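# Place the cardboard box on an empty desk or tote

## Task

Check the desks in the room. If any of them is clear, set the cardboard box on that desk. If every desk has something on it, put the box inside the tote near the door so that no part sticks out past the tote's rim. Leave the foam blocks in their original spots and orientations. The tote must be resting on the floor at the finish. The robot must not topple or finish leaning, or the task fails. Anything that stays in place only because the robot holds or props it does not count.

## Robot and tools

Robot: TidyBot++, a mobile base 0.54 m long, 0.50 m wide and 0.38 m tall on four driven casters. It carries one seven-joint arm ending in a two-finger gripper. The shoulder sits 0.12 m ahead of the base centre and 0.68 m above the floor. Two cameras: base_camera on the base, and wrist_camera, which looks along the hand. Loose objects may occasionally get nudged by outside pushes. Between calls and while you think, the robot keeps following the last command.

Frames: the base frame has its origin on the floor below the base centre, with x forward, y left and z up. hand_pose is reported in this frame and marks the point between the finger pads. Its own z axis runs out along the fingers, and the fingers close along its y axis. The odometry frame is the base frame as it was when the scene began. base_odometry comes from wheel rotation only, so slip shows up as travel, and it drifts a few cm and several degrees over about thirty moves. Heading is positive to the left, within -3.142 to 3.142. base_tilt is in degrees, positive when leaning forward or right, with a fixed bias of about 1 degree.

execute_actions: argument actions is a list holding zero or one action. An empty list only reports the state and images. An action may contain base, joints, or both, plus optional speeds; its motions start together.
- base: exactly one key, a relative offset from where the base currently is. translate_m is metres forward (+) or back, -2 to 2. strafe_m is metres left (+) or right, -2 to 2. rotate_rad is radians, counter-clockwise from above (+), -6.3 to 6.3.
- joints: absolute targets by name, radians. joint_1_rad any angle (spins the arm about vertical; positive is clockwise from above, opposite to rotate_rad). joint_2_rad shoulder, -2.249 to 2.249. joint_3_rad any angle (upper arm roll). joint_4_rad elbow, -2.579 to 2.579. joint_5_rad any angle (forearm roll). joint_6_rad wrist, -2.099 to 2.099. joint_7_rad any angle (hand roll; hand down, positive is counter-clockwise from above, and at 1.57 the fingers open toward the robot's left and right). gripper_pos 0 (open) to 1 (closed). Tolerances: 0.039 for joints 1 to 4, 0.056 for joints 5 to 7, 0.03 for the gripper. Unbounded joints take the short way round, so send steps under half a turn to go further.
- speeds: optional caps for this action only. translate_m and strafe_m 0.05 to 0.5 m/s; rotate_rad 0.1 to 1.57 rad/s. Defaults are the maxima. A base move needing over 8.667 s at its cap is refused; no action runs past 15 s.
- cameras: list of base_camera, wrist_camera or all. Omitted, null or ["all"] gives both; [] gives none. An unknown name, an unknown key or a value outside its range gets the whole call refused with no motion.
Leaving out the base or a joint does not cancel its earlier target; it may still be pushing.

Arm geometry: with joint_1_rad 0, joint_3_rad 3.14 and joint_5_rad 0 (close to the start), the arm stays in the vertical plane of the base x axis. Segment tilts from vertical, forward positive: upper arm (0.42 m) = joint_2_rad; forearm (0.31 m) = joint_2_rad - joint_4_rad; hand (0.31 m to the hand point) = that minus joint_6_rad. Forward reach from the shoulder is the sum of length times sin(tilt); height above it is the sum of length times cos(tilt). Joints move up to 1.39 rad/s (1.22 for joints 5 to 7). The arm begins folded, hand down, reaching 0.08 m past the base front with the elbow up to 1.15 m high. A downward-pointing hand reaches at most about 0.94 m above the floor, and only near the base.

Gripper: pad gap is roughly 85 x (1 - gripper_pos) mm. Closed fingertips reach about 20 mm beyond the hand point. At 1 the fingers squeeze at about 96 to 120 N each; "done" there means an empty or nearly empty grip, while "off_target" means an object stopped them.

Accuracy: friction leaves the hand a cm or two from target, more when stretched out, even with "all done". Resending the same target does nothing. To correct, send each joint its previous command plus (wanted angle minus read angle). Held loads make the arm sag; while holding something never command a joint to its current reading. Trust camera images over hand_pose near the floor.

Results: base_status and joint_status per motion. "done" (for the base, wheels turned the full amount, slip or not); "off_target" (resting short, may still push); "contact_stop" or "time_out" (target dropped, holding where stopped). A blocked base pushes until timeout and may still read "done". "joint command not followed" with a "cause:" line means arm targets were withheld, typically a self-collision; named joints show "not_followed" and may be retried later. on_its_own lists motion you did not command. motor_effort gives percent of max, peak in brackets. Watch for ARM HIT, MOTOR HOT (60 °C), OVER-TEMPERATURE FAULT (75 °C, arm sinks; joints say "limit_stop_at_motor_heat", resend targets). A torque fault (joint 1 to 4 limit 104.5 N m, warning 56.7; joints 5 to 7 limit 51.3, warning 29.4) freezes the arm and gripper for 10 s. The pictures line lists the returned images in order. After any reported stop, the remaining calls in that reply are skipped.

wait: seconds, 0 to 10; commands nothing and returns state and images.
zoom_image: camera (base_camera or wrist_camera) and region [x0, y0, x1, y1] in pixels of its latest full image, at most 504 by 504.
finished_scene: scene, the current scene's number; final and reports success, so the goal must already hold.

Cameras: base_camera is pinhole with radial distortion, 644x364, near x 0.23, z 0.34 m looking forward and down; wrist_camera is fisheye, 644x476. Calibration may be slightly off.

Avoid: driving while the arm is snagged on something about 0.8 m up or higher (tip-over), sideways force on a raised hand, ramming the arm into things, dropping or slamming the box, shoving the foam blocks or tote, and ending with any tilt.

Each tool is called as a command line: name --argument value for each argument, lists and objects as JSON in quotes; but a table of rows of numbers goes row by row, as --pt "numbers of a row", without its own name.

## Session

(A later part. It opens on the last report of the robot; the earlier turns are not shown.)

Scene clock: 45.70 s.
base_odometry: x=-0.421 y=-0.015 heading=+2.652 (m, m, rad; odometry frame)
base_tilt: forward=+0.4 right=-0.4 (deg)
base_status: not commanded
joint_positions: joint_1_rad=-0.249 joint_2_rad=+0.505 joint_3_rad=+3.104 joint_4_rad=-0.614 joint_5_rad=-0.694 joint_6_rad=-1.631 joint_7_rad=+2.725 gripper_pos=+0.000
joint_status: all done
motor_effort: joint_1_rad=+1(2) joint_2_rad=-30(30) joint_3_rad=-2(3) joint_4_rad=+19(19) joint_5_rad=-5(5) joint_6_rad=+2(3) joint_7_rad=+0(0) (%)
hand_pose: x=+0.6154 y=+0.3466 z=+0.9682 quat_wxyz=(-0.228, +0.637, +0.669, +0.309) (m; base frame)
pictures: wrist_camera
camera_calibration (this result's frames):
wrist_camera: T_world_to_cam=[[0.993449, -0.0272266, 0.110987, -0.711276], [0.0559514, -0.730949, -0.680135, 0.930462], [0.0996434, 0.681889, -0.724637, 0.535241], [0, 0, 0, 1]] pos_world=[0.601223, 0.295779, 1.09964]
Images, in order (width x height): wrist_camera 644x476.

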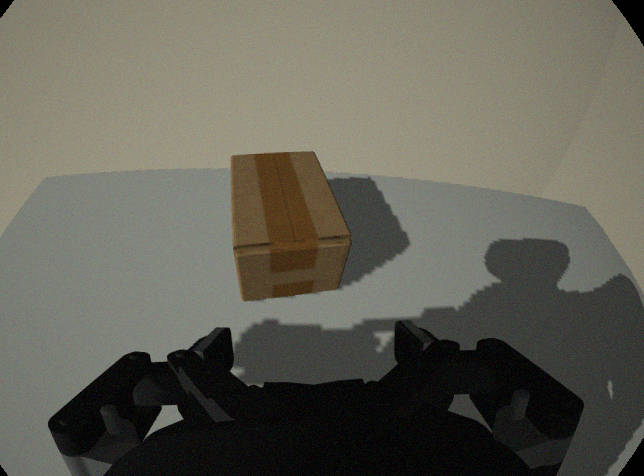

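execute_actions --actions '[{"base":{"translate_m":-0.012},"speeds":{"translate_m":0.05}}]' --cameras '[]'

execute_actions --actions '[{"base":{"strafe_m":0.095},"speeds":{"strafe_m":0.07}}]'

Scene clock: 46.47 s.
base_odometry: x=-0.410 y=-0.021 heading=+2.652 (m, m, rad; odometry frame)
base_tilt: forward=+0.3 right=-0.4 (deg)
base_status: done
joint_positions: joint_1_rad=-0.249 joint_2_rad=+0.508 joint_3_rad=+3.104 joint_4_rad=-0.613 joint_5_rad=-0.694 joint_6_rad=-1.632 joint_7_rad=+2.725 gripper_pos=+0.000
joint_status: not commanded
motor_effort: joint_1_rad=+0(1) joint_2_rad=-32(40) joint_3_rad=-1(3) joint_4_rad=+16(19) joint_5_rad=-2(6) joint_6_rad=+2(4) joint_7_rad=+1(1) (%)
hand_pose: x=+0.6162 y=+0.3467 z=+0.9667 quat_wxyz=(-0.229, +0.637, +0.668, +0.308) (m; base frame)
pictures: none
No camera images: the call's "cameras" was empty. Leave "cameras" out to get every camera's image.

Scene clock: 48.33 s.
base_odometry: x=-0.455 y=-0.105 heading=+2.652 (m, m, rad; odometry frame)
base_tilt: forward=+0.4 right=-0.3 (deg)
base_status: done
joint_positions: joint_1_rad=-0.247 joint_2_rad=+0.508 joint_3_rad=+3.104 joint_4_rad=-0.613 joint_5_rad=-0.694 joint_6_rad=-1.632 joint_7_rad=+2.725 gripper_pos=+0.000
joint_status: not commanded
motor_effort: joint_1_rad=+0(3) joint_2_rad=-33(33) joint_3_rad=-2(3) joint_4_rad=+16(17) joint_5_rad=-3(4) joint_6_rad=+1(3) joint_7_rad=+0(1) (%)
hand_pose: x=+0.6170 y=+0.3455 z=+0.9669 quat_wxyz=(-0.228, +0.638, +0.668, +0.308) (m; base frame)
pictures: base_camera, wrist_camera
camera_calibration (this result's frames):
wrist_camera: T_world_to_cam=[[0.993634, -0.0291796, 0.108808, -0.710013], [0.0529591, -0.731493, -0.679789, 0.930429], [0.0994284, 0.681224, -0.725291, 0.535863], [0, 0, 0, 1]] pos_world=[0.602938, 0.294842, 1.09841]
Images, in order (width x height): base_camera 644x364, wrist_camera 644x476.

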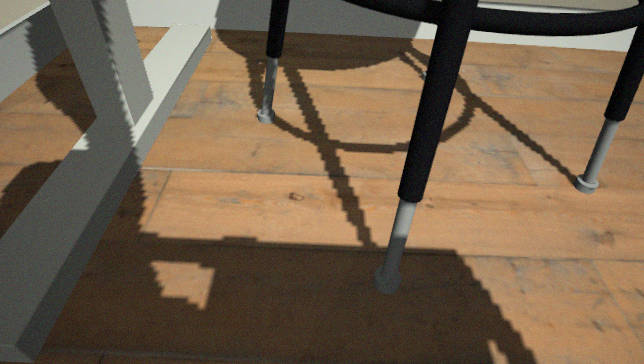

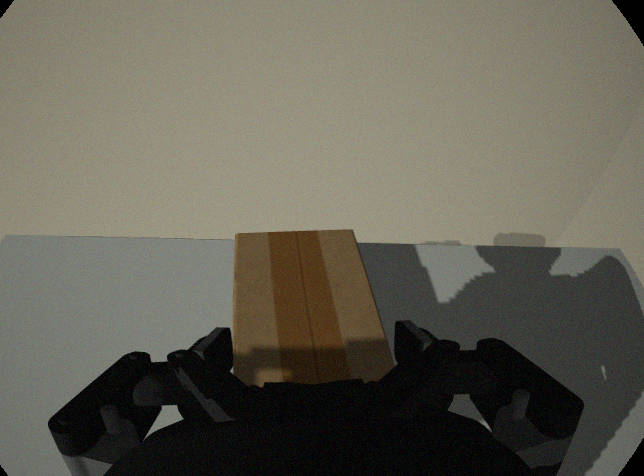

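execute_actions --actions '[{"joints":{"gripper_pos":1}}]' --cameras '[]'

execute_actions --actions '[{"joints":{"joint_2_rad":0.35,"joint_4_rad":-0.6}}]' --cameras '["wrist_camera"]'

Scene clock: 49.50 s.
base_odometry: x=-0.455 y=-0.105 heading=+2.652 (m, m, rad; odometry frame)
base_tilt: forward=+0.3 right=-0.4 (deg)
base_status: not commanded
joint_positions: joint_1_rad=-0.247 joint_2_rad=+0.498 joint_3_rad=+3.104 joint_4_rad=-0.613 joint_5_rad=-0.694 joint_6_rad=-1.632 joint_7_rad=+2.725 gripper_pos=+0.314
joint_status: gripper_pos off_target (ended at +0.314, target +1.000)
motor_effort: joint_1_rad=+0(2) joint_2_rad=-30(36) joint_3_rad=-1(2) joint_4_rad=+15(19) joint_5_rad=-2(4) joint_6_rad=+2(4) joint_7_rad=+0(1) (%)
hand_pose: x=+0.6142 y=+0.3448 z=+0.9725 quat_wxyz=(-0.226, +0.636, +0.669, +0.312) (m; base frame)
pictures: none
No camera images: the call's "cameras" was empty. Leave "cameras" out to get every camera's image.

Scene clock: 50.70 s.
base_odometry: x=-0.455 y=-0.105 heading=+2.652 (m, m, rad; odometry frame)
base_tilt: forward=+0.3 right=-0.3 (deg)
base_status: not commanded
joint_positions: joint_1_rad=-0.247 joint_2_rad=+0.351 joint_3_rad=+3.104 joint_4_rad=-0.612 joint_5_rad=-0.694 joint_6_rad=-1.633 joint_7_rad=+2.725 gripper_pos=+0.314
joint_status: all done
motor_effort: joint_1_rad=+0(0) joint_2_rad=-31(41) joint_3_rad=-2(3) joint_4_rad=+19(21) joint_5_rad=-6(5) joint_6_rad=+4(5) joint_7_rad=-1(1) (%)
hand_pose: x=+0.5667 y=+0.3329 z=+1.0524 quat_wxyz=(-0.189, +0.608, +0.677, +0.369) (m; base frame)
pictures: wrist_camera
camera_calibration (this result's frames):
wrist_camera: T_world_to_cam=[[0.965622, -0.0356363, 0.257497, -0.808189], [0.15827, -0.705206, -0.691112, 0.925431], [0.206217, 0.708107, -0.675322, 0.489437], [0, 0, 0, 1]] pos_world=[0.533006, 0.277244, 1.17821]
Images, in order (width x height): wrist_camera 644x476.

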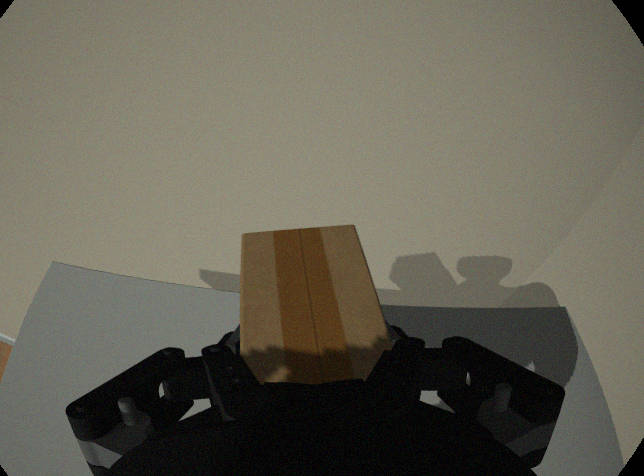

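execute_actions --actions '[{"base":{"translate_m":-1.7},"joints":{"joint_1_rad":0,"joint_2_rad":0.0,"joint_4_rad":-0.7,"joint_5_rad":0,"joint_6_rad":-1.0,"joint_7_rad":1.57}}]' --cameras '[]'

execute_actions --actions '[{"base":{"rotate_rad":-1.3}}]'

Scene clock: 55.60 s.
base_odometry: x=+1.045 y=-0.905 heading=+2.652 (m, m, rad; odometry frame)
base_tilt: forward=+0.4 right=-0.3 (deg)
base_status: done
joint_positions: joint_1_rad=-0.019 joint_2_rad=-0.003 joint_3_rad=+3.104 joint_4_rad=-0.685 joint_5_rad=-0.022 joint_6_rad=-1.028 joint_7_rad=+1.591 gripper_pos=+0.314
joint_status: all done
motor_effort: joint_1_rad=+0(1) joint_2_rad=-18(38) joint_3_rad=+0(3) joint_4_rad=+19(22) joint_5_rad=+0(7) joint_6_rad=+9(10) joint_7_rad=+0(0) (%)
hand_pose: x=+0.6226 y=+0.0358 z=+1.3032 quat_wxyz=(-0.023, +0.754, +0.031, +0.656) (m; base frame)
pictures: none
No camera images: the call's "cameras" was empty. Leave "cameras" out to get every camera's image.

Scene clock: 57.70 s.
base_odometry: x=+1.045 y=-0.905 heading=+1.352 (m, m, rad; odometry frame)
base_tilt: forward=+0.5 right=-0.3 (deg)
base_status: done
joint_positions: joint_1_rad=-0.012 joint_2_rad=+0.002 joint_3_rad=+3.107 joint_4_rad=-0.687 joint_5_rad=-0.022 joint_6_rad=-1.028 joint_7_rad=+1.591 gripper_pos=+0.314
joint_status: not commanded
motor_effort: joint_1_rad=-1(3) joint_2_rad=-18(21) joint_3_rad=+0(3) joint_4_rad=+19(20) joint_5_rad=+0(1) joint_6_rad=+9(10) joint_7_rad=+1(0) (%)
hand_pose: x=+0.6265 y=+0.0311 z=+1.2997 quat_wxyz=(-0.020, +0.757, +0.027, +0.653) (m; base frame)
pictures: base_camera, wrist_camera
camera_calibration (this result's frames):
wrist_camera: T_world_to_cam=[[0.0540303, -0.998357, -0.0190956, 0.0201251], [-0.176322, 0.00928414, -0.984289, 1.44252], [0.982849, 0.0565484, -0.175531, -0.258037], [0, 0, 0, 1]] pos_world=[0.506871, 0.0212911, 1.37494]
Images, in order (width x height): base_camera 644x364, wrist_camera 644x476.

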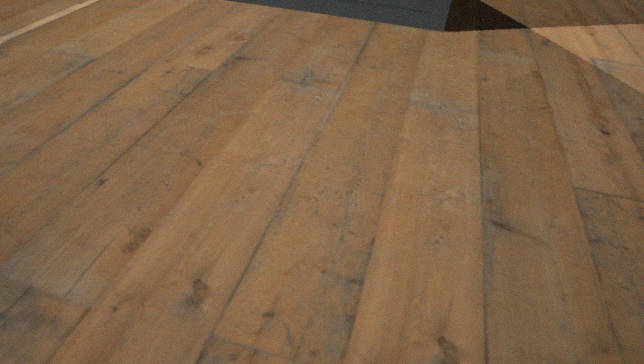

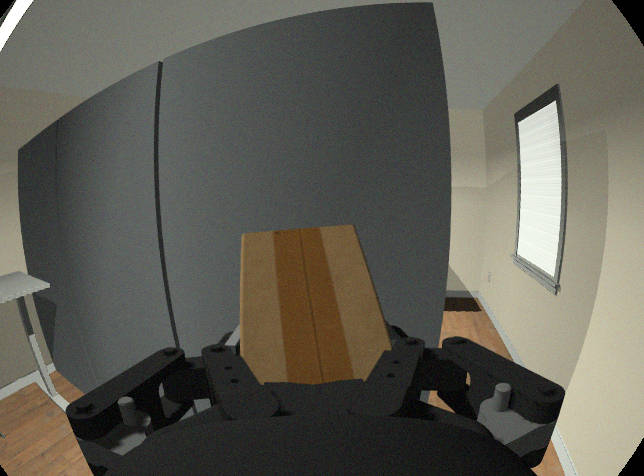

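execute_actions --actions '[{"base":{"rotate_rad":-0.27}}]' --cameras '[]'

execute_actions --actions '[{"base":{"strafe_m":-0.5}}]' --cameras '["base_camera"]'

execute_actions --actions '[{"base":{"translate_m":1.5},"joints":{"joint_1_rad":-0.8}}]'

Scene clock: 58.90 s.
base_odometry: x=+1.045 y=-0.905 heading=+1.082 (m, m, rad; odometry frame)
base_tilt: forward=+0.4 right=-0.4 (deg)
base_status: done
joint_positions: joint_1_rad=-0.009 joint_2_rad=+0.002 joint_3_rad=+3.107 joint_4_rad=-0.687 joint_5_rad=-0.022 joint_6_rad=-1.028 joint_7_rad=+1.591 gripper_pos=+0.314
joint_status: not commanded
motor_effort: joint_1_rad=-1(2) joint_2_rad=-17(19) joint_3_rad=+0(2) joint_4_rad=+19(20) joint_5_rad=+0(1) joint_6_rad=+9(9) joint_7_rad=+0(0) (%)
hand_pose: x=+0.6266 y=+0.0295 z=+1.2997 quat_wxyz=(-0.019, +0.757, +0.026, +0.653) (m; base frame)
pictures: none
No camera images: the call's "cameras" was empty. Leave "cameras" out to get every camera's image.

Scene clock: 63.43 s.
base_odometry: x=+1.403 y=-1.096 heading=+1.088 (m, m, rad; odometry frame)
base_tilt: forward=+0.4 right=-0.4 (deg)
base_status: strafe_m time_out (by the wheels' count: -0.405 of -0.500)
joint_positions: joint_1_rad=+0.003 joint_2_rad=+0.008 joint_3_rad=+3.108 joint_4_rad=-0.693 joint_5_rad=-0.007 joint_6_rad=-1.021 joint_7_rad=+1.591 gripper_pos=+0.315
joint_status: not commanded
motor_effort: joint_1_rad=+1(16) joint_2_rad=-20(31) joint_3_rad=+0(16) joint_4_rad=+20(26) joint_5_rad=+0(7) joint_6_rad=+10(13) joint_7_rad=+0(0) (%)
hand_pose: x=+0.6319 y=+0.0183 z=+1.2959 quat_wxyz=(-0.007, +0.758, +0.019, +0.652) (m; base frame)
pictures: base_camera
Images, in order (width x height): base_camera 644x364.

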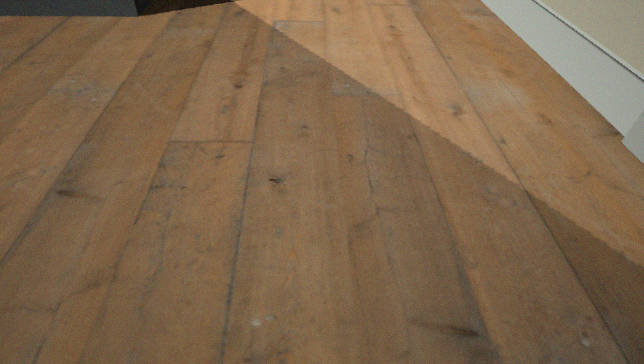

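not run: a stop came earlier in this reply.

execute_actions --actions '[{"base":{"strafe_m":0.04}}]' --cameras '[]'

execute_actions --actions '[{"base":{"translate_m":1.5},"joints":{"joint_1_rad":-0.8}}]'

Scene clock: 64.43 s.
base_odometry: x=+1.367 y=-1.077 heading=+1.089 (m, m, rad; odometry frame)
base_tilt: forward=+0.4 right=-0.4 (deg)
base_status: done
joint_positions: joint_1_rad=+0.003 joint_2_rad=+0.008 joint_3_rad=+3.104 joint_4_rad=-0.693 joint_5_rad=-0.007 joint_6_rad=-1.021 joint_7_rad=+1.591 gripper_pos=+0.315
joint_status: not commanded
motor_effort: joint_1_rad=+1(3) joint_2_rad=-17(19) joint_3_rad=+0(3) joint_4_rad=+19(20) joint_5_rad=+1(1) joint_6_rad=+9(10) joint_7_rad=+0(0) (%)
hand_pose: x=+0.6318 y=+0.0203 z=+1.2959 quat_wxyz=(-0.008, +0.758, +0.021, +0.652) (m; base frame)
pictures: none
No camera images: the call's "cameras" was empty. Leave "cameras" out to get every camera's image.

Scene clock: 68.80 s.
base_odometry: x=+2.063 y=+0.252 heading=+1.089 (m, m, rad; odometry frame)
base_tilt: forward=+0.4 right=-0.3 (deg)
base_status: done
joint_positions: joint_1_rad=-0.778 joint_2_rad=+0.005 joint_3_rad=+3.104 joint_4_rad=-0.693 joint_5_rad=-0.007 joint_6_rad=-1.021 joint_7_rad=+1.591 gripper_pos=+0.315
joint_status: all done
motor_effort: joint_1_rad=+0(1) joint_2_rad=-18(21) joint_3_rad=+0(1) joint_4_rad=+19(20) joint_5_rad=+0(1) joint_6_rad=+10(10) joint_7_rad=+0(1) (%)
hand_pose: x=+0.4677 y=+0.3747 z=+1.2971 quat_wxyz=(-0.256, +0.692, +0.308, +0.600) (m; base frame)
pictures: base_camera, wrist_camera
camera_calibration (this result's frames):
wrist_camera: T_world_to_cam=[[0.724617, -0.68909, -0.00916213, -0.0706513], [-0.128954, -0.122519, -0.984053, 1.43572], [0.676979, 0.714243, -0.17764, -0.222477], [0, 0, 0, 1]] pos_world=[0.386949, 0.28612, 1.37265]
Images, in order (width x height): base_camera 644x364, wrist_camera 644x476.

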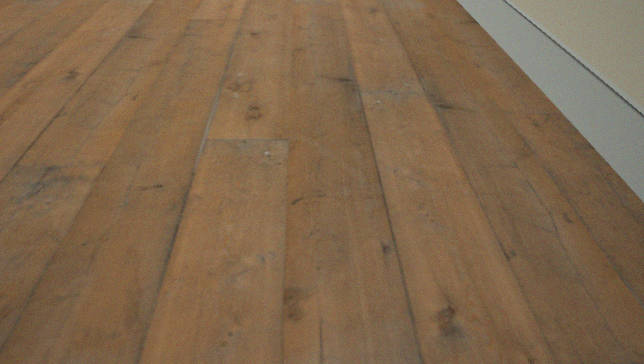

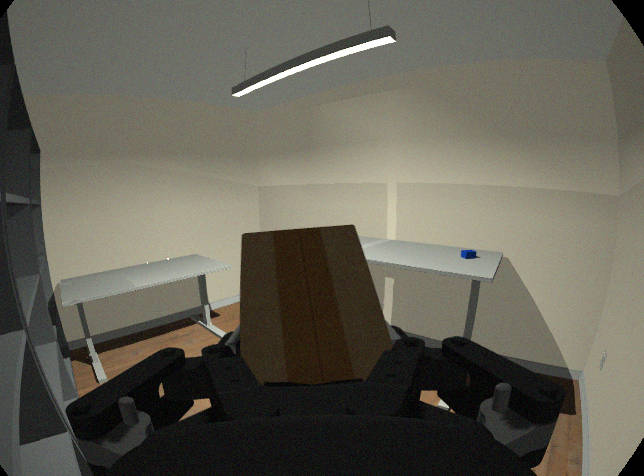

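execute_actions --actions '[{"base":{"translate_m":0.7}}]' --cameras '[]'

execute_actions --actions '[{"base":{"rotate_rad":1.57},"joints":{"joint_1_rad":0}}]'

Scene clock: 72.53 s.
base_odometry: x=+2.388 y=+0.872 heading=+1.088 (m, m, rad; odometry frame)
base_tilt: forward=+0.4 right=-0.4 (deg)
base_status: done
joint_positions: joint_1_rad=-0.780 joint_2_rad=+0.005 joint_3_rad=+3.104 joint_4_rad=-0.693 joint_5_rad=-0.007 joint_6_rad=-1.021 joint_7_rad=+1.591 gripper_pos=+0.315
joint_status: not commanded
motor_effort: joint_1_rad=+0(1) joint_2_rad=-18(21) joint_3_rad=+0(1) joint_4_rad=+19(20) joint_5_rad=+0(1) joint_6_rad=+9(10) joint_7_rad=+0(0) (%)
hand_pose: x=+0.4672 y=+0.3753 z=+1.2970 quat_wxyz=(-0.256, +0.692, +0.308, +0.600) (m; base frame)
pictures: none
No camera images: the call's "cameras" was empty. Leave "cameras" out to get every camera's image.

Scene clock: 75.03 s.
base_odometry: x=+2.388 y=+0.872 heading=+2.658 (m, m, rad; odometry frame)
base_tilt: forward=+0.4 right=-0.4 (deg)
base_status: done
joint_positions: joint_1_rad=-0.024 joint_2_rad=+0.005 joint_3_rad=+3.104 joint_4_rad=-0.693 joint_5_rad=-0.007 joint_6_rad=-1.021 joint_7_rad=+1.591 gripper_pos=+0.315
joint_status: all done
motor_effort: joint_1_rad=+0(2) joint_2_rad=-18(21) joint_3_rad=+0(3) joint_4_rad=+19(20) joint_5_rad=+1(1) joint_6_rad=+9(9) joint_7_rad=-1(0) (%)
hand_pose: x=+0.6298 y=+0.0342 z=+1.2970 quat_wxyz=(-0.017, +0.757, +0.031, +0.652) (m; base frame)
pictures: base_camera, wrist_camera
camera_calibration (this result's frames):
wrist_camera: T_world_to_cam=[[0.0559445, -0.998392, -0.00917041, 0.00892639], [-0.178131, -0.000943245, -0.984006, 1.44154], [0.982415, 0.0566833, -0.177898, -0.258649], [0, 0, 0, 1]] pos_world=[0.510384, 0.0249328, 1.37255]
Images, in order (width x height): base_camera 644x364, wrist_camera 644x476.

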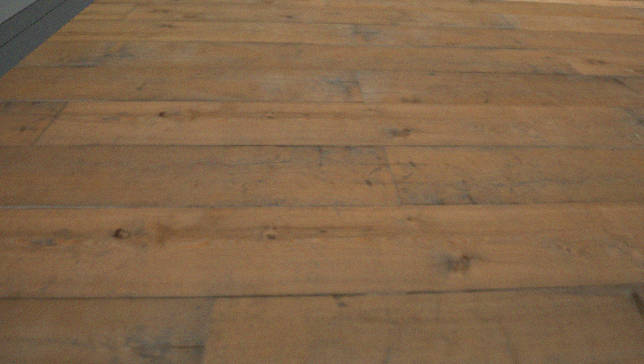

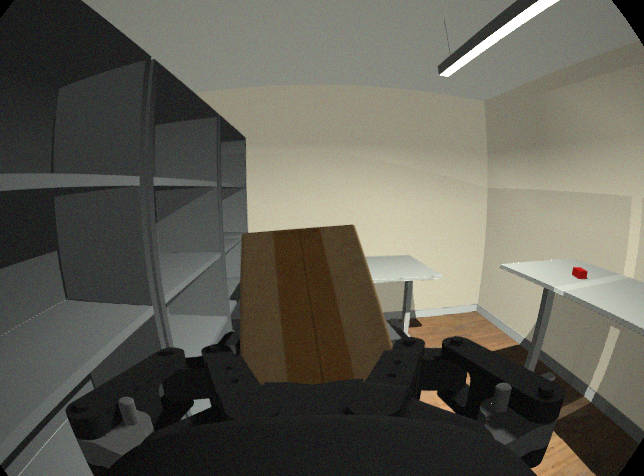

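execute_actions --actions '[{"base":{"strafe_m":-0.35}}]' --cameras '[]'

execute_actions --actions '[{"base":{"translate_m":1.0},"joints":{"joint_1_rad":0.6,"joint_6_rad":-1.4}}]'

Scene clock: 77.17 s.
base_odometry: x=+2.551 y=+1.182 heading=+2.659 (m, m, rad; odometry frame)
base_tilt: forward=+0.4 right=-0.3 (deg)
base_status: done
joint_positions: joint_1_rad=-0.016 joint_2_rad=+0.005 joint_3_rad=+3.105 joint_4_rad=-0.693 joint_5_rad=-0.007 joint_6_rad=-1.021 joint_7_rad=+1.591 gripper_pos=+0.315
joint_status: not commanded
motor_effort: joint_1_rad=+0(3) joint_2_rad=-18(19) joint_3_rad=+0(2) joint_4_rad=+19(20) joint_5_rad=+0(1) joint_6_rad=+9(10) joint_7_rad=+0(0) (%)
hand_pose: x=+0.6301 y=+0.0300 z=+1.2970 quat_wxyz=(-0.014, +0.757, +0.028, +0.652) (m; base frame)
pictures: none
No camera images: the call's "cameras" was empty. Leave "cameras" out to get every camera's image.

Scene clock: 80.53 s.
base_odometry: x=+1.665 y=+1.647 heading=+2.658 (m, m, rad; odometry frame)
base_tilt: forward=+0.3 right=-0.3 (deg)
base_status: done
joint_positions: joint_1_rad=+0.578 joint_2_rad=+0.005 joint_3_rad=+3.105 joint_4_rad=-0.693 joint_5_rad=-0.007 joint_6_rad=-1.376 joint_7_rad=+1.591 gripper_pos=+0.315
joint_status: all done
motor_effort: joint_1_rad=+0(1) joint_2_rad=-17(21) joint_3_rad=+0(1) joint_4_rad=+19(20) joint_5_rad=+1(0) joint_6_rad=+8(11) joint_7_rad=+0(0) (%)
hand_pose: x=+0.5290 y=-0.2426 z=+1.1930 quat_wxyz=(+0.138, +0.832, -0.221, +0.490) (m; base frame)
pictures: base_camera, wrist_camera
camera_calibration (this result's frames):
wrist_camera: T_world_to_cam=[[-0.520343, -0.85394, -0.00535911, 0.0726036], [-0.431866, 0.268558, -0.861027, 1.37396], [0.736705, -0.445715, -0.50853, 0.240157], [0, 0, 0, 1]] pos_world=[0.45422, -0.199948, 1.30553]
Images, in order (width x height): base_camera 644x364, wrist_camera 644x476.

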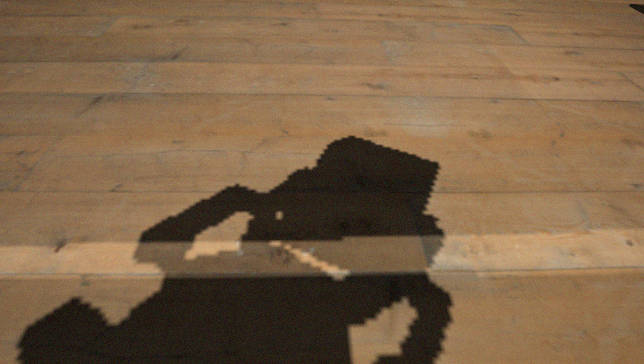

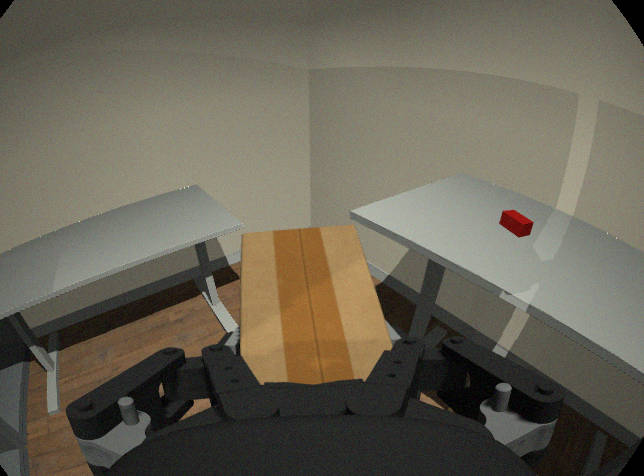

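execute_actions --actions '[{"base":{"translate_m":0.6},"joints":{"joint_1_rad":0.03,"joint_2_rad":0.55,"joint_4_rad":-0.98,"joint_6_rad":-0.77}}]'

Scene clock: 83.27 s.
base_odometry: x=+1.134 y=+1.927 heading=+2.658 (m, m, rad; odometry frame)
base_tilt: forward=+0.4 right=-0.3 (deg)
base_status: done
joint_positions: joint_1_rad=+0.037 joint_2_rad=+0.571 joint_3_rad=+3.105 joint_4_rad=-0.978 joint_5_rad=-0.007 joint_6_rad=-0.801 joint_7_rad=+1.591 gripper_pos=+0.315
joint_status: all done
motor_effort: joint_1_rad=+0(3) joint_2_rad=-45(53) joint_3_rad=-1(3) joint_4_rad=+24(26) joint_5_rad=+0(1) joint_6_rad=+7(8) joint_7_rad=+0(1) (%)
hand_pose: x=+0.8818 y=-0.0046 z=+0.8248 quat_wxyz=(-0.007, +0.922, +0.001, +0.386) (m; base frame)
pictures: base_camera, wrist_camera
camera_calibration (this result's frames):
wrist_camera: T_world_to_cam=[[-0.0168237, -0.999565, -0.0242367, 0.0283591], [-0.722497, 0.0289096, -0.690769, 1.26011], [0.691169, 0.00588967, -0.722669, 0.117908], [0, 0, 0, 1]] pos_world=[0.829408, -0.00877697, 0.95634]
Images, in order (width x height): base_camera 644x364, wrist_camera 644x476.

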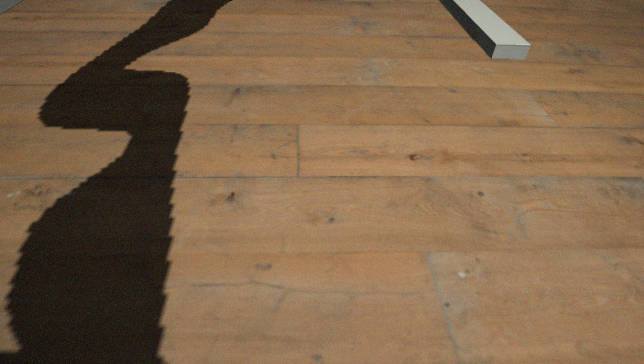

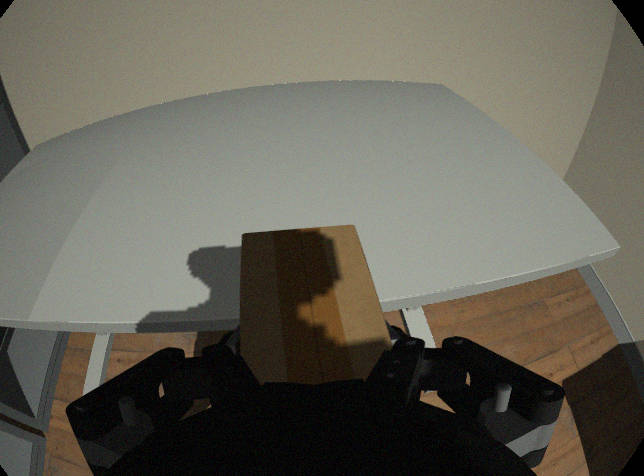

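execute_actions --actions '[{"base":{"translate_m":0.3},"joints":{"joint_6_rad":-0.66}}]' --cameras '[]'

execute_actions --actions '[{"joints":{"joint_2_rad":0.63,"joint_6_rad":-0.58}}]' --cameras '["wrist_camera"]'

Scene clock: 85.33 s.
base_odometry: x=+0.868 y=+2.067 heading=+2.657 (m, m, rad; odometry frame)
base_tilt: forward=+0.3 right=-0.3 (deg)
base_status: done
joint_positions: joint_1_rad=+0.037 joint_2_rad=+0.566 joint_3_rad=+3.105 joint_4_rad=-0.978 joint_5_rad=-0.007 joint_6_rad=-0.686 joint_7_rad=+1.591 gripper_pos=+0.315
joint_status: all done
motor_effort: joint_1_rad=+0(2) joint_2_rad=-46(50) joint_3_rad=-1(2) joint_4_rad=+25(26) joint_5_rad=+0(0) joint_6_rad=+8(9) joint_7_rad=+0(0) (%)
hand_pose: x=+0.9045 y=-0.0054 z=+0.8554 quat_wxyz=(-0.006, +0.898, +0.001, +0.441) (m; base frame)
pictures: none
No camera images: the call's "cameras" was empty. Leave "cameras" out to get every camera's image.

Scene clock: 86.33 s.
base_odometry: x=+0.868 y=+2.067 heading=+2.657 (m, m, rad; odometry frame)
base_tilt: forward=+0.4 right=-0.3 (deg)
base_status: not commanded
joint_positions: joint_1_rad=+0.037 joint_2_rad=+0.631 joint_3_rad=+3.105 joint_4_rad=-0.978 joint_5_rad=-0.007 joint_6_rad=-0.613 joint_7_rad=+1.591 gripper_pos=+0.315
joint_status: all done
motor_effort: joint_1_rad=+0(0) joint_2_rad=-48(50) joint_3_rad=-1(1) joint_4_rad=+25(26) joint_5_rad=+1(0) joint_6_rad=+7(8) joint_7_rad=+0(0) (%)
hand_pose: x=+0.9285 y=-0.0064 z=+0.8211 quat_wxyz=(-0.007, +0.896, -0.001, +0.444) (m; base frame)
pictures: wrist_camera
camera_calibration (this result's frames):
wrist_camera: T_world_to_cam=[[-0.0186528, -0.999449, -0.027444, 0.03162], [-0.6294, 0.0330652, -0.776378, 1.27516], [0.776858, 0.00279163, -0.62967, -0.0729299], [0, 0, 0, 1]] pos_world=[0.859833, -0.0103573, 0.944955]
Images, in order (width x height): wrist_camera 644x476.

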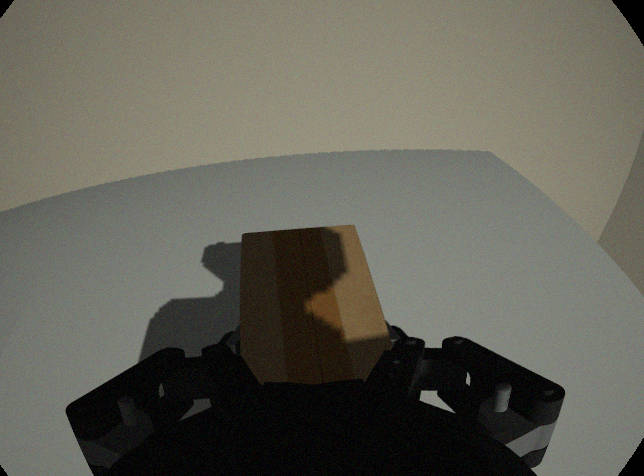

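Lower ~0.06 more.

execute_actions --actions '[{"joints":{"joint_2_rad":0.70,"joint_6_rad":-0.51}}]' --cameras '["wrist_camera"]'

execute_actions --actions '[{"joints":{"joint_2_rad":0.745,"joint_6_rad":-0.47}}]' --cameras '["wrist_camera"]'

Scene clock: 87.37 s.
base_odometry: x=+0.868 y=+2.067 heading=+2.657 (m, m, rad; odometry frame)
base_tilt: forward=+0.4 right=-0.4 (deg)
base_status: not commanded
joint_positions: joint_1_rad=+0.037 joint_2_rad=+0.702 joint_3_rad=+3.105 joint_4_rad=-0.978 joint_5_rad=-0.007 joint_6_rad=-0.543 joint_7_rad=+1.591 gripper_pos=+0.315
joint_status: all done
motor_effort: joint_1_rad=-1(0) joint_2_rad=-50(52) joint_3_rad=-1(1) joint_4_rad=+24(26) joint_5_rad=+0(1) joint_6_rad=+8(8) joint_7_rad=+0(0) (%)
hand_pose: x=+0.9501 y=-0.0073 z=+0.7807 quat_wxyz=(-0.007, +0.896, -0.002, +0.444) (m; base frame)
pictures: wrist_camera
camera_calibration (this result's frames):
wrist_camera: T_world_to_cam=[[-0.0207046, -0.999353, -0.0294245, 0.0334824], [-0.629648, 0.0358948, -0.776051, 1.2574], [0.776605, 0.00245923, -0.629983, -0.114679], [0, 0, 0, 1]] pos_world=[0.881469, -0.0113912, 0.904542]
Images, in order (width x height): wrist_camera 644x476.

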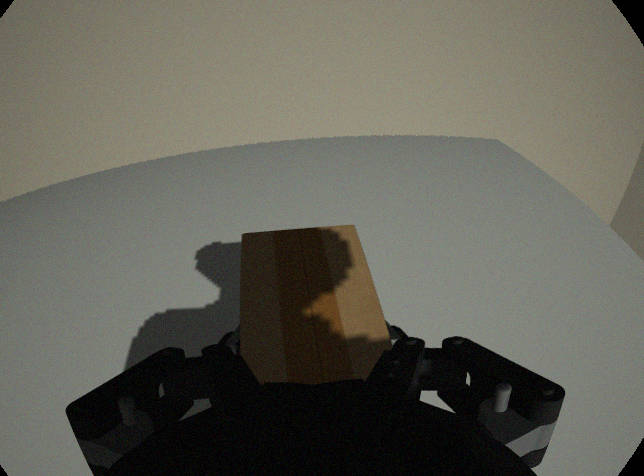

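Scene clock: 88.23 s.
base_odometry: x=+0.868 y=+2.067 heading=+2.657 (m, m, rad; odometry frame)
base_tilt: forward=+0.4 right=-0.4 (deg)
base_status: not commanded
joint_positions: joint_1_rad=+0.037 joint_2_rad=+0.741 joint_3_rad=+3.105 joint_4_rad=-0.978 joint_5_rad=-0.007 joint_6_rad=-0.504 joint_7_rad=+1.591 gripper_pos=+0.315
joint_status: all done
motor_effort: joint_1_rad=+0(0) joint_2_rad=-50(52) joint_3_rad=-1(1) joint_4_rad=+24(25) joint_5_rad=+0(0) joint_6_rad=+7(7) joint_7_rad=+0(1) (%)
hand_pose: x=+0.9610 y=-0.0078 z=+0.7572 quat_wxyz=(-0.007, +0.896, -0.003, +0.443) (m; base frame)
pictures: wrist_camera
camera_calibration (this result's frames):
wrist_camera: T_world_to_cam=[[-0.0219228, -0.999295, -0.030478, 0.0344838], [-0.62969, 0.0374801, -0.775942, 1.24609], [0.776537, 0.00218091, -0.630068, -0.137805], [0, 0, 0, 1]] pos_world=[0.892417, -0.0119436, 0.881118]
Images, in order (width x height): wrist_camera 644x476.

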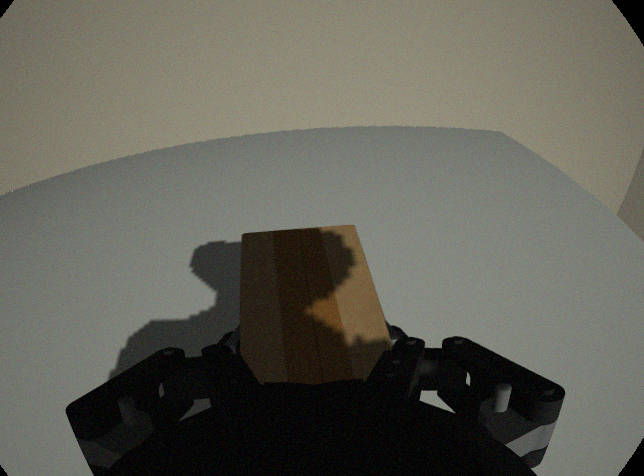

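No contact yet; desk is lower.

execute_actions --actions '[{"joints":{"joint_2_rad":0.79,"joint_6_rad":-0.425}}]' --cameras '[]'

execute_actions --actions '[{"joints":{"joint_2_rad":0.835,"joint_6_rad":-0.38}}]' --cameras '["wrist_camera"]'

Scene clock: 89.07 s.
base_odometry: x=+0.868 y=+2.067 heading=+2.657 (m, m, rad; odometry frame)
base_tilt: forward=+0.4 right=-0.3 (deg)
base_status: not commanded
joint_positions: joint_1_rad=+0.037 joint_2_rad=+0.772 joint_3_rad=+3.105 joint_4_rad=-0.978 joint_5_rad=-0.007 joint_6_rad=-0.450 joint_7_rad=+1.591 gripper_pos=+0.315
joint_status: all done
motor_effort: joint_1_rad=+0(0) joint_2_rad=-47(53) joint_3_rad=-1(2) joint_4_rad=+22(25) joint_5_rad=+0(0) joint_6_rad=+6(8) joint_7_rad=+0(1) (%)
hand_pose: x=+0.9731 y=-0.0084 z=+0.7450 quat_wxyz=(-0.007, +0.891, -0.004, +0.454) (m; base frame)
pictures: none
No camera images: the call's "cameras" was empty. Leave "cameras" out to get every camera's image.

Scene clock: 89.80 s.
base_odometry: x=+0.868 y=+2.067 heading=+2.657 (m, m, rad; odometry frame)
base_tilt: forward=+0.4 right=-0.4 (deg)
base_status: not commanded
joint_positions: joint_1_rad=+0.037 joint_2_rad=+0.787 joint_3_rad=+3.105 joint_4_rad=-0.977 joint_5_rad=-0.007 joint_6_rad=-0.396 joint_7_rad=+1.591 gripper_pos=+0.315
joint_status: joint_2_rad off_target (ended at +0.787, target +0.835); the others done
motor_effort: joint_1_rad=+0(0) joint_2_rad=-45(48) joint_3_rad=-1(1) joint_4_rad=+20(23) joint_5_rad=-1(0) joint_6_rad=+5(7) joint_7_rad=+0(0) (%)
hand_pose: x=+0.9838 y=-0.0090 z=+0.7457 quat_wxyz=(-0.007, +0.882, -0.004, +0.471) (m; base frame)
pictures: wrist_camera
camera_calibration (this result's frames):
wrist_camera: T_world_to_cam=[[-0.0233963, -0.999204, -0.0323237, 0.0362422], [-0.580094, 0.0399015, -0.813571, 1.23084], [0.814213, -0.000283835, -0.580566, -0.23674], [0, 0, 0, 1]] pos_world=[0.90761, -0.0129663, 0.865107]
Images, in order (width x height): wrist_camera 644x476.

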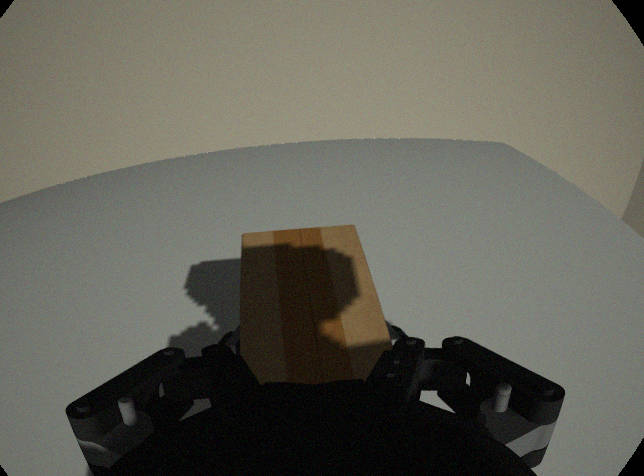

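Contact. Release.

execute_actions --actions '[{"joints":{"joint_2_rad":0.79,"gripper_pos":0}}]' --cameras '["wrist_camera"]'

execute_actions --actions '[{"joints":{"joint_2_rad":0.6}}]' --cameras '[]'

execute_actions --actions '[{"base":{"translate_m":-0.3}}]' --cameras '["wrist_camera"]'

Scene clock: 91.00 s.
base_odometry: x=+0.868 y=+2.067 heading=+2.657 (m, m, rad; odometry frame)
base_tilt: forward=+0.3 right=-0.3 (deg)
base_status: not commanded
joint_positions: joint_1_rad=+0.037 joint_2_rad=+0.786 joint_3_rad=+3.105 joint_4_rad=-0.977 joint_5_rad=-0.007 joint_6_rad=-0.396 joint_7_rad=+1.591 gripper_pos=+0.000
joint_status: all done
motor_effort: joint_1_rad=-1(1) joint_2_rad=-50(50) joint_3_rad=-1(1) joint_4_rad=+23(24) joint_5_rad=+0(0) joint_6_rad=+7(8) joint_7_rad=+0(0) (%)
hand_pose: x=+0.9837 y=-0.0090 z=+0.7463 quat_wxyz=(-0.007, +0.882, -0.004, +0.471) (m; base frame)
pictures: wrist_camera
camera_calibration (this result's frames):
wrist_camera: T_world_to_cam=[[-0.0233748, -0.999204, -0.0323148, 0.0362336], [-0.579554, 0.0398815, -0.813957, 1.23104], [0.814598, -0.000297939, -0.580026, -0.237155], [0, 0, 0, 1]] pos_world=[0.907488, -0.0129618, 0.86563]
Images, in order (width x height): wrist_camera 644x476.

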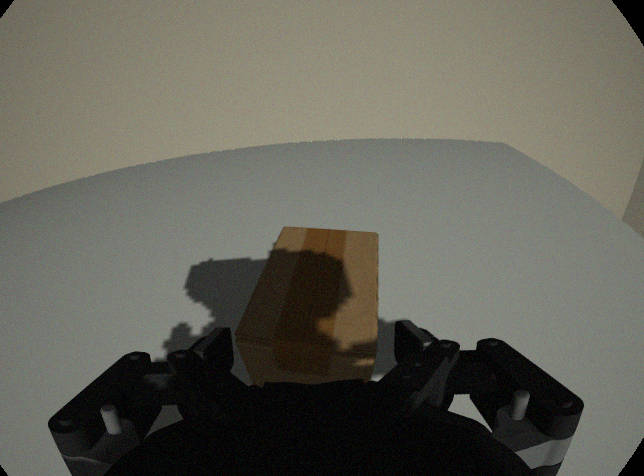

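Scene clock: 92.50 s.
base_odometry: x=+0.868 y=+2.067 heading=+2.657 (m, m, rad; odometry frame)
base_tilt: forward=+0.4 right=-0.4 (deg)
base_status: not commanded
joint_positions: joint_1_rad=+0.037 joint_2_rad=+0.593 joint_3_rad=+3.105 joint_4_rad=-0.977 joint_5_rad=-0.007 joint_6_rad=-0.396 joint_7_rad=+1.591 gripper_pos=+0.000
joint_status: all done
motor_effort: joint_1_rad=+1(0) joint_2_rad=-45(54) joint_3_rad=-1(1) joint_4_rad=+25(26) joint_5_rad=-1(0) joint_6_rad=+8(8) joint_7_rad=+0(0) (%)
hand_pose: x=+0.9552 y=-0.0080 z=+0.9113 quat_wxyz=(-0.004, +0.832, -0.002, +0.554) (m; base frame)
pictures: none
No camera images: the call's "cameras" was empty. Leave "cameras" out to get every camera's image.

Scene clock: 94.50 s.
base_odometry: x=+1.134 y=+1.927 heading=+2.656 (m, m, rad; odometry frame)
base_tilt: forward=+0.4 right=-0.3 (deg)
base_status: done
joint_positions: joint_1_rad=+0.036 joint_2_rad=+0.597 joint_3_rad=+3.105 joint_4_rad=-0.977 joint_5_rad=-0.007 joint_6_rad=-0.396 joint_7_rad=+1.591 gripper_pos=+0.000
joint_status: not commanded
motor_effort: joint_1_rad=+0(8) joint_2_rad=-44(49) joint_3_rad=-1(3) joint_4_rad=+24(26) joint_5_rad=+0(1) joint_6_rad=+8(9) joint_7_rad=+0(0) (%)
hand_pose: x=+0.9561 y=-0.0076 z=+0.9081 quat_wxyz=(-0.004, +0.833, -0.002, +0.553) (m; base frame)
pictures: wrist_camera
camera_calibration (this result's frames):
wrist_camera: T_world_to_cam=[[-0.0170729, -0.999427, -0.0292425, 0.033389], [-0.41581, 0.0336948, -0.908827, 1.27624], [0.909291, -0.00335699, -0.416147, -0.360156], [0, 0, 0, 1]] pos_world=[0.85873, -0.0108418, 1.01098]
Images, in order (width x height): wrist_camera 644x476.

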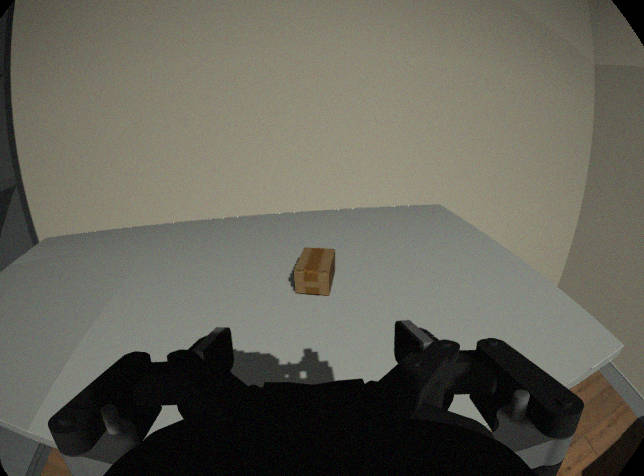

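finished_scene --scene 2

The scene is finished: the task was done.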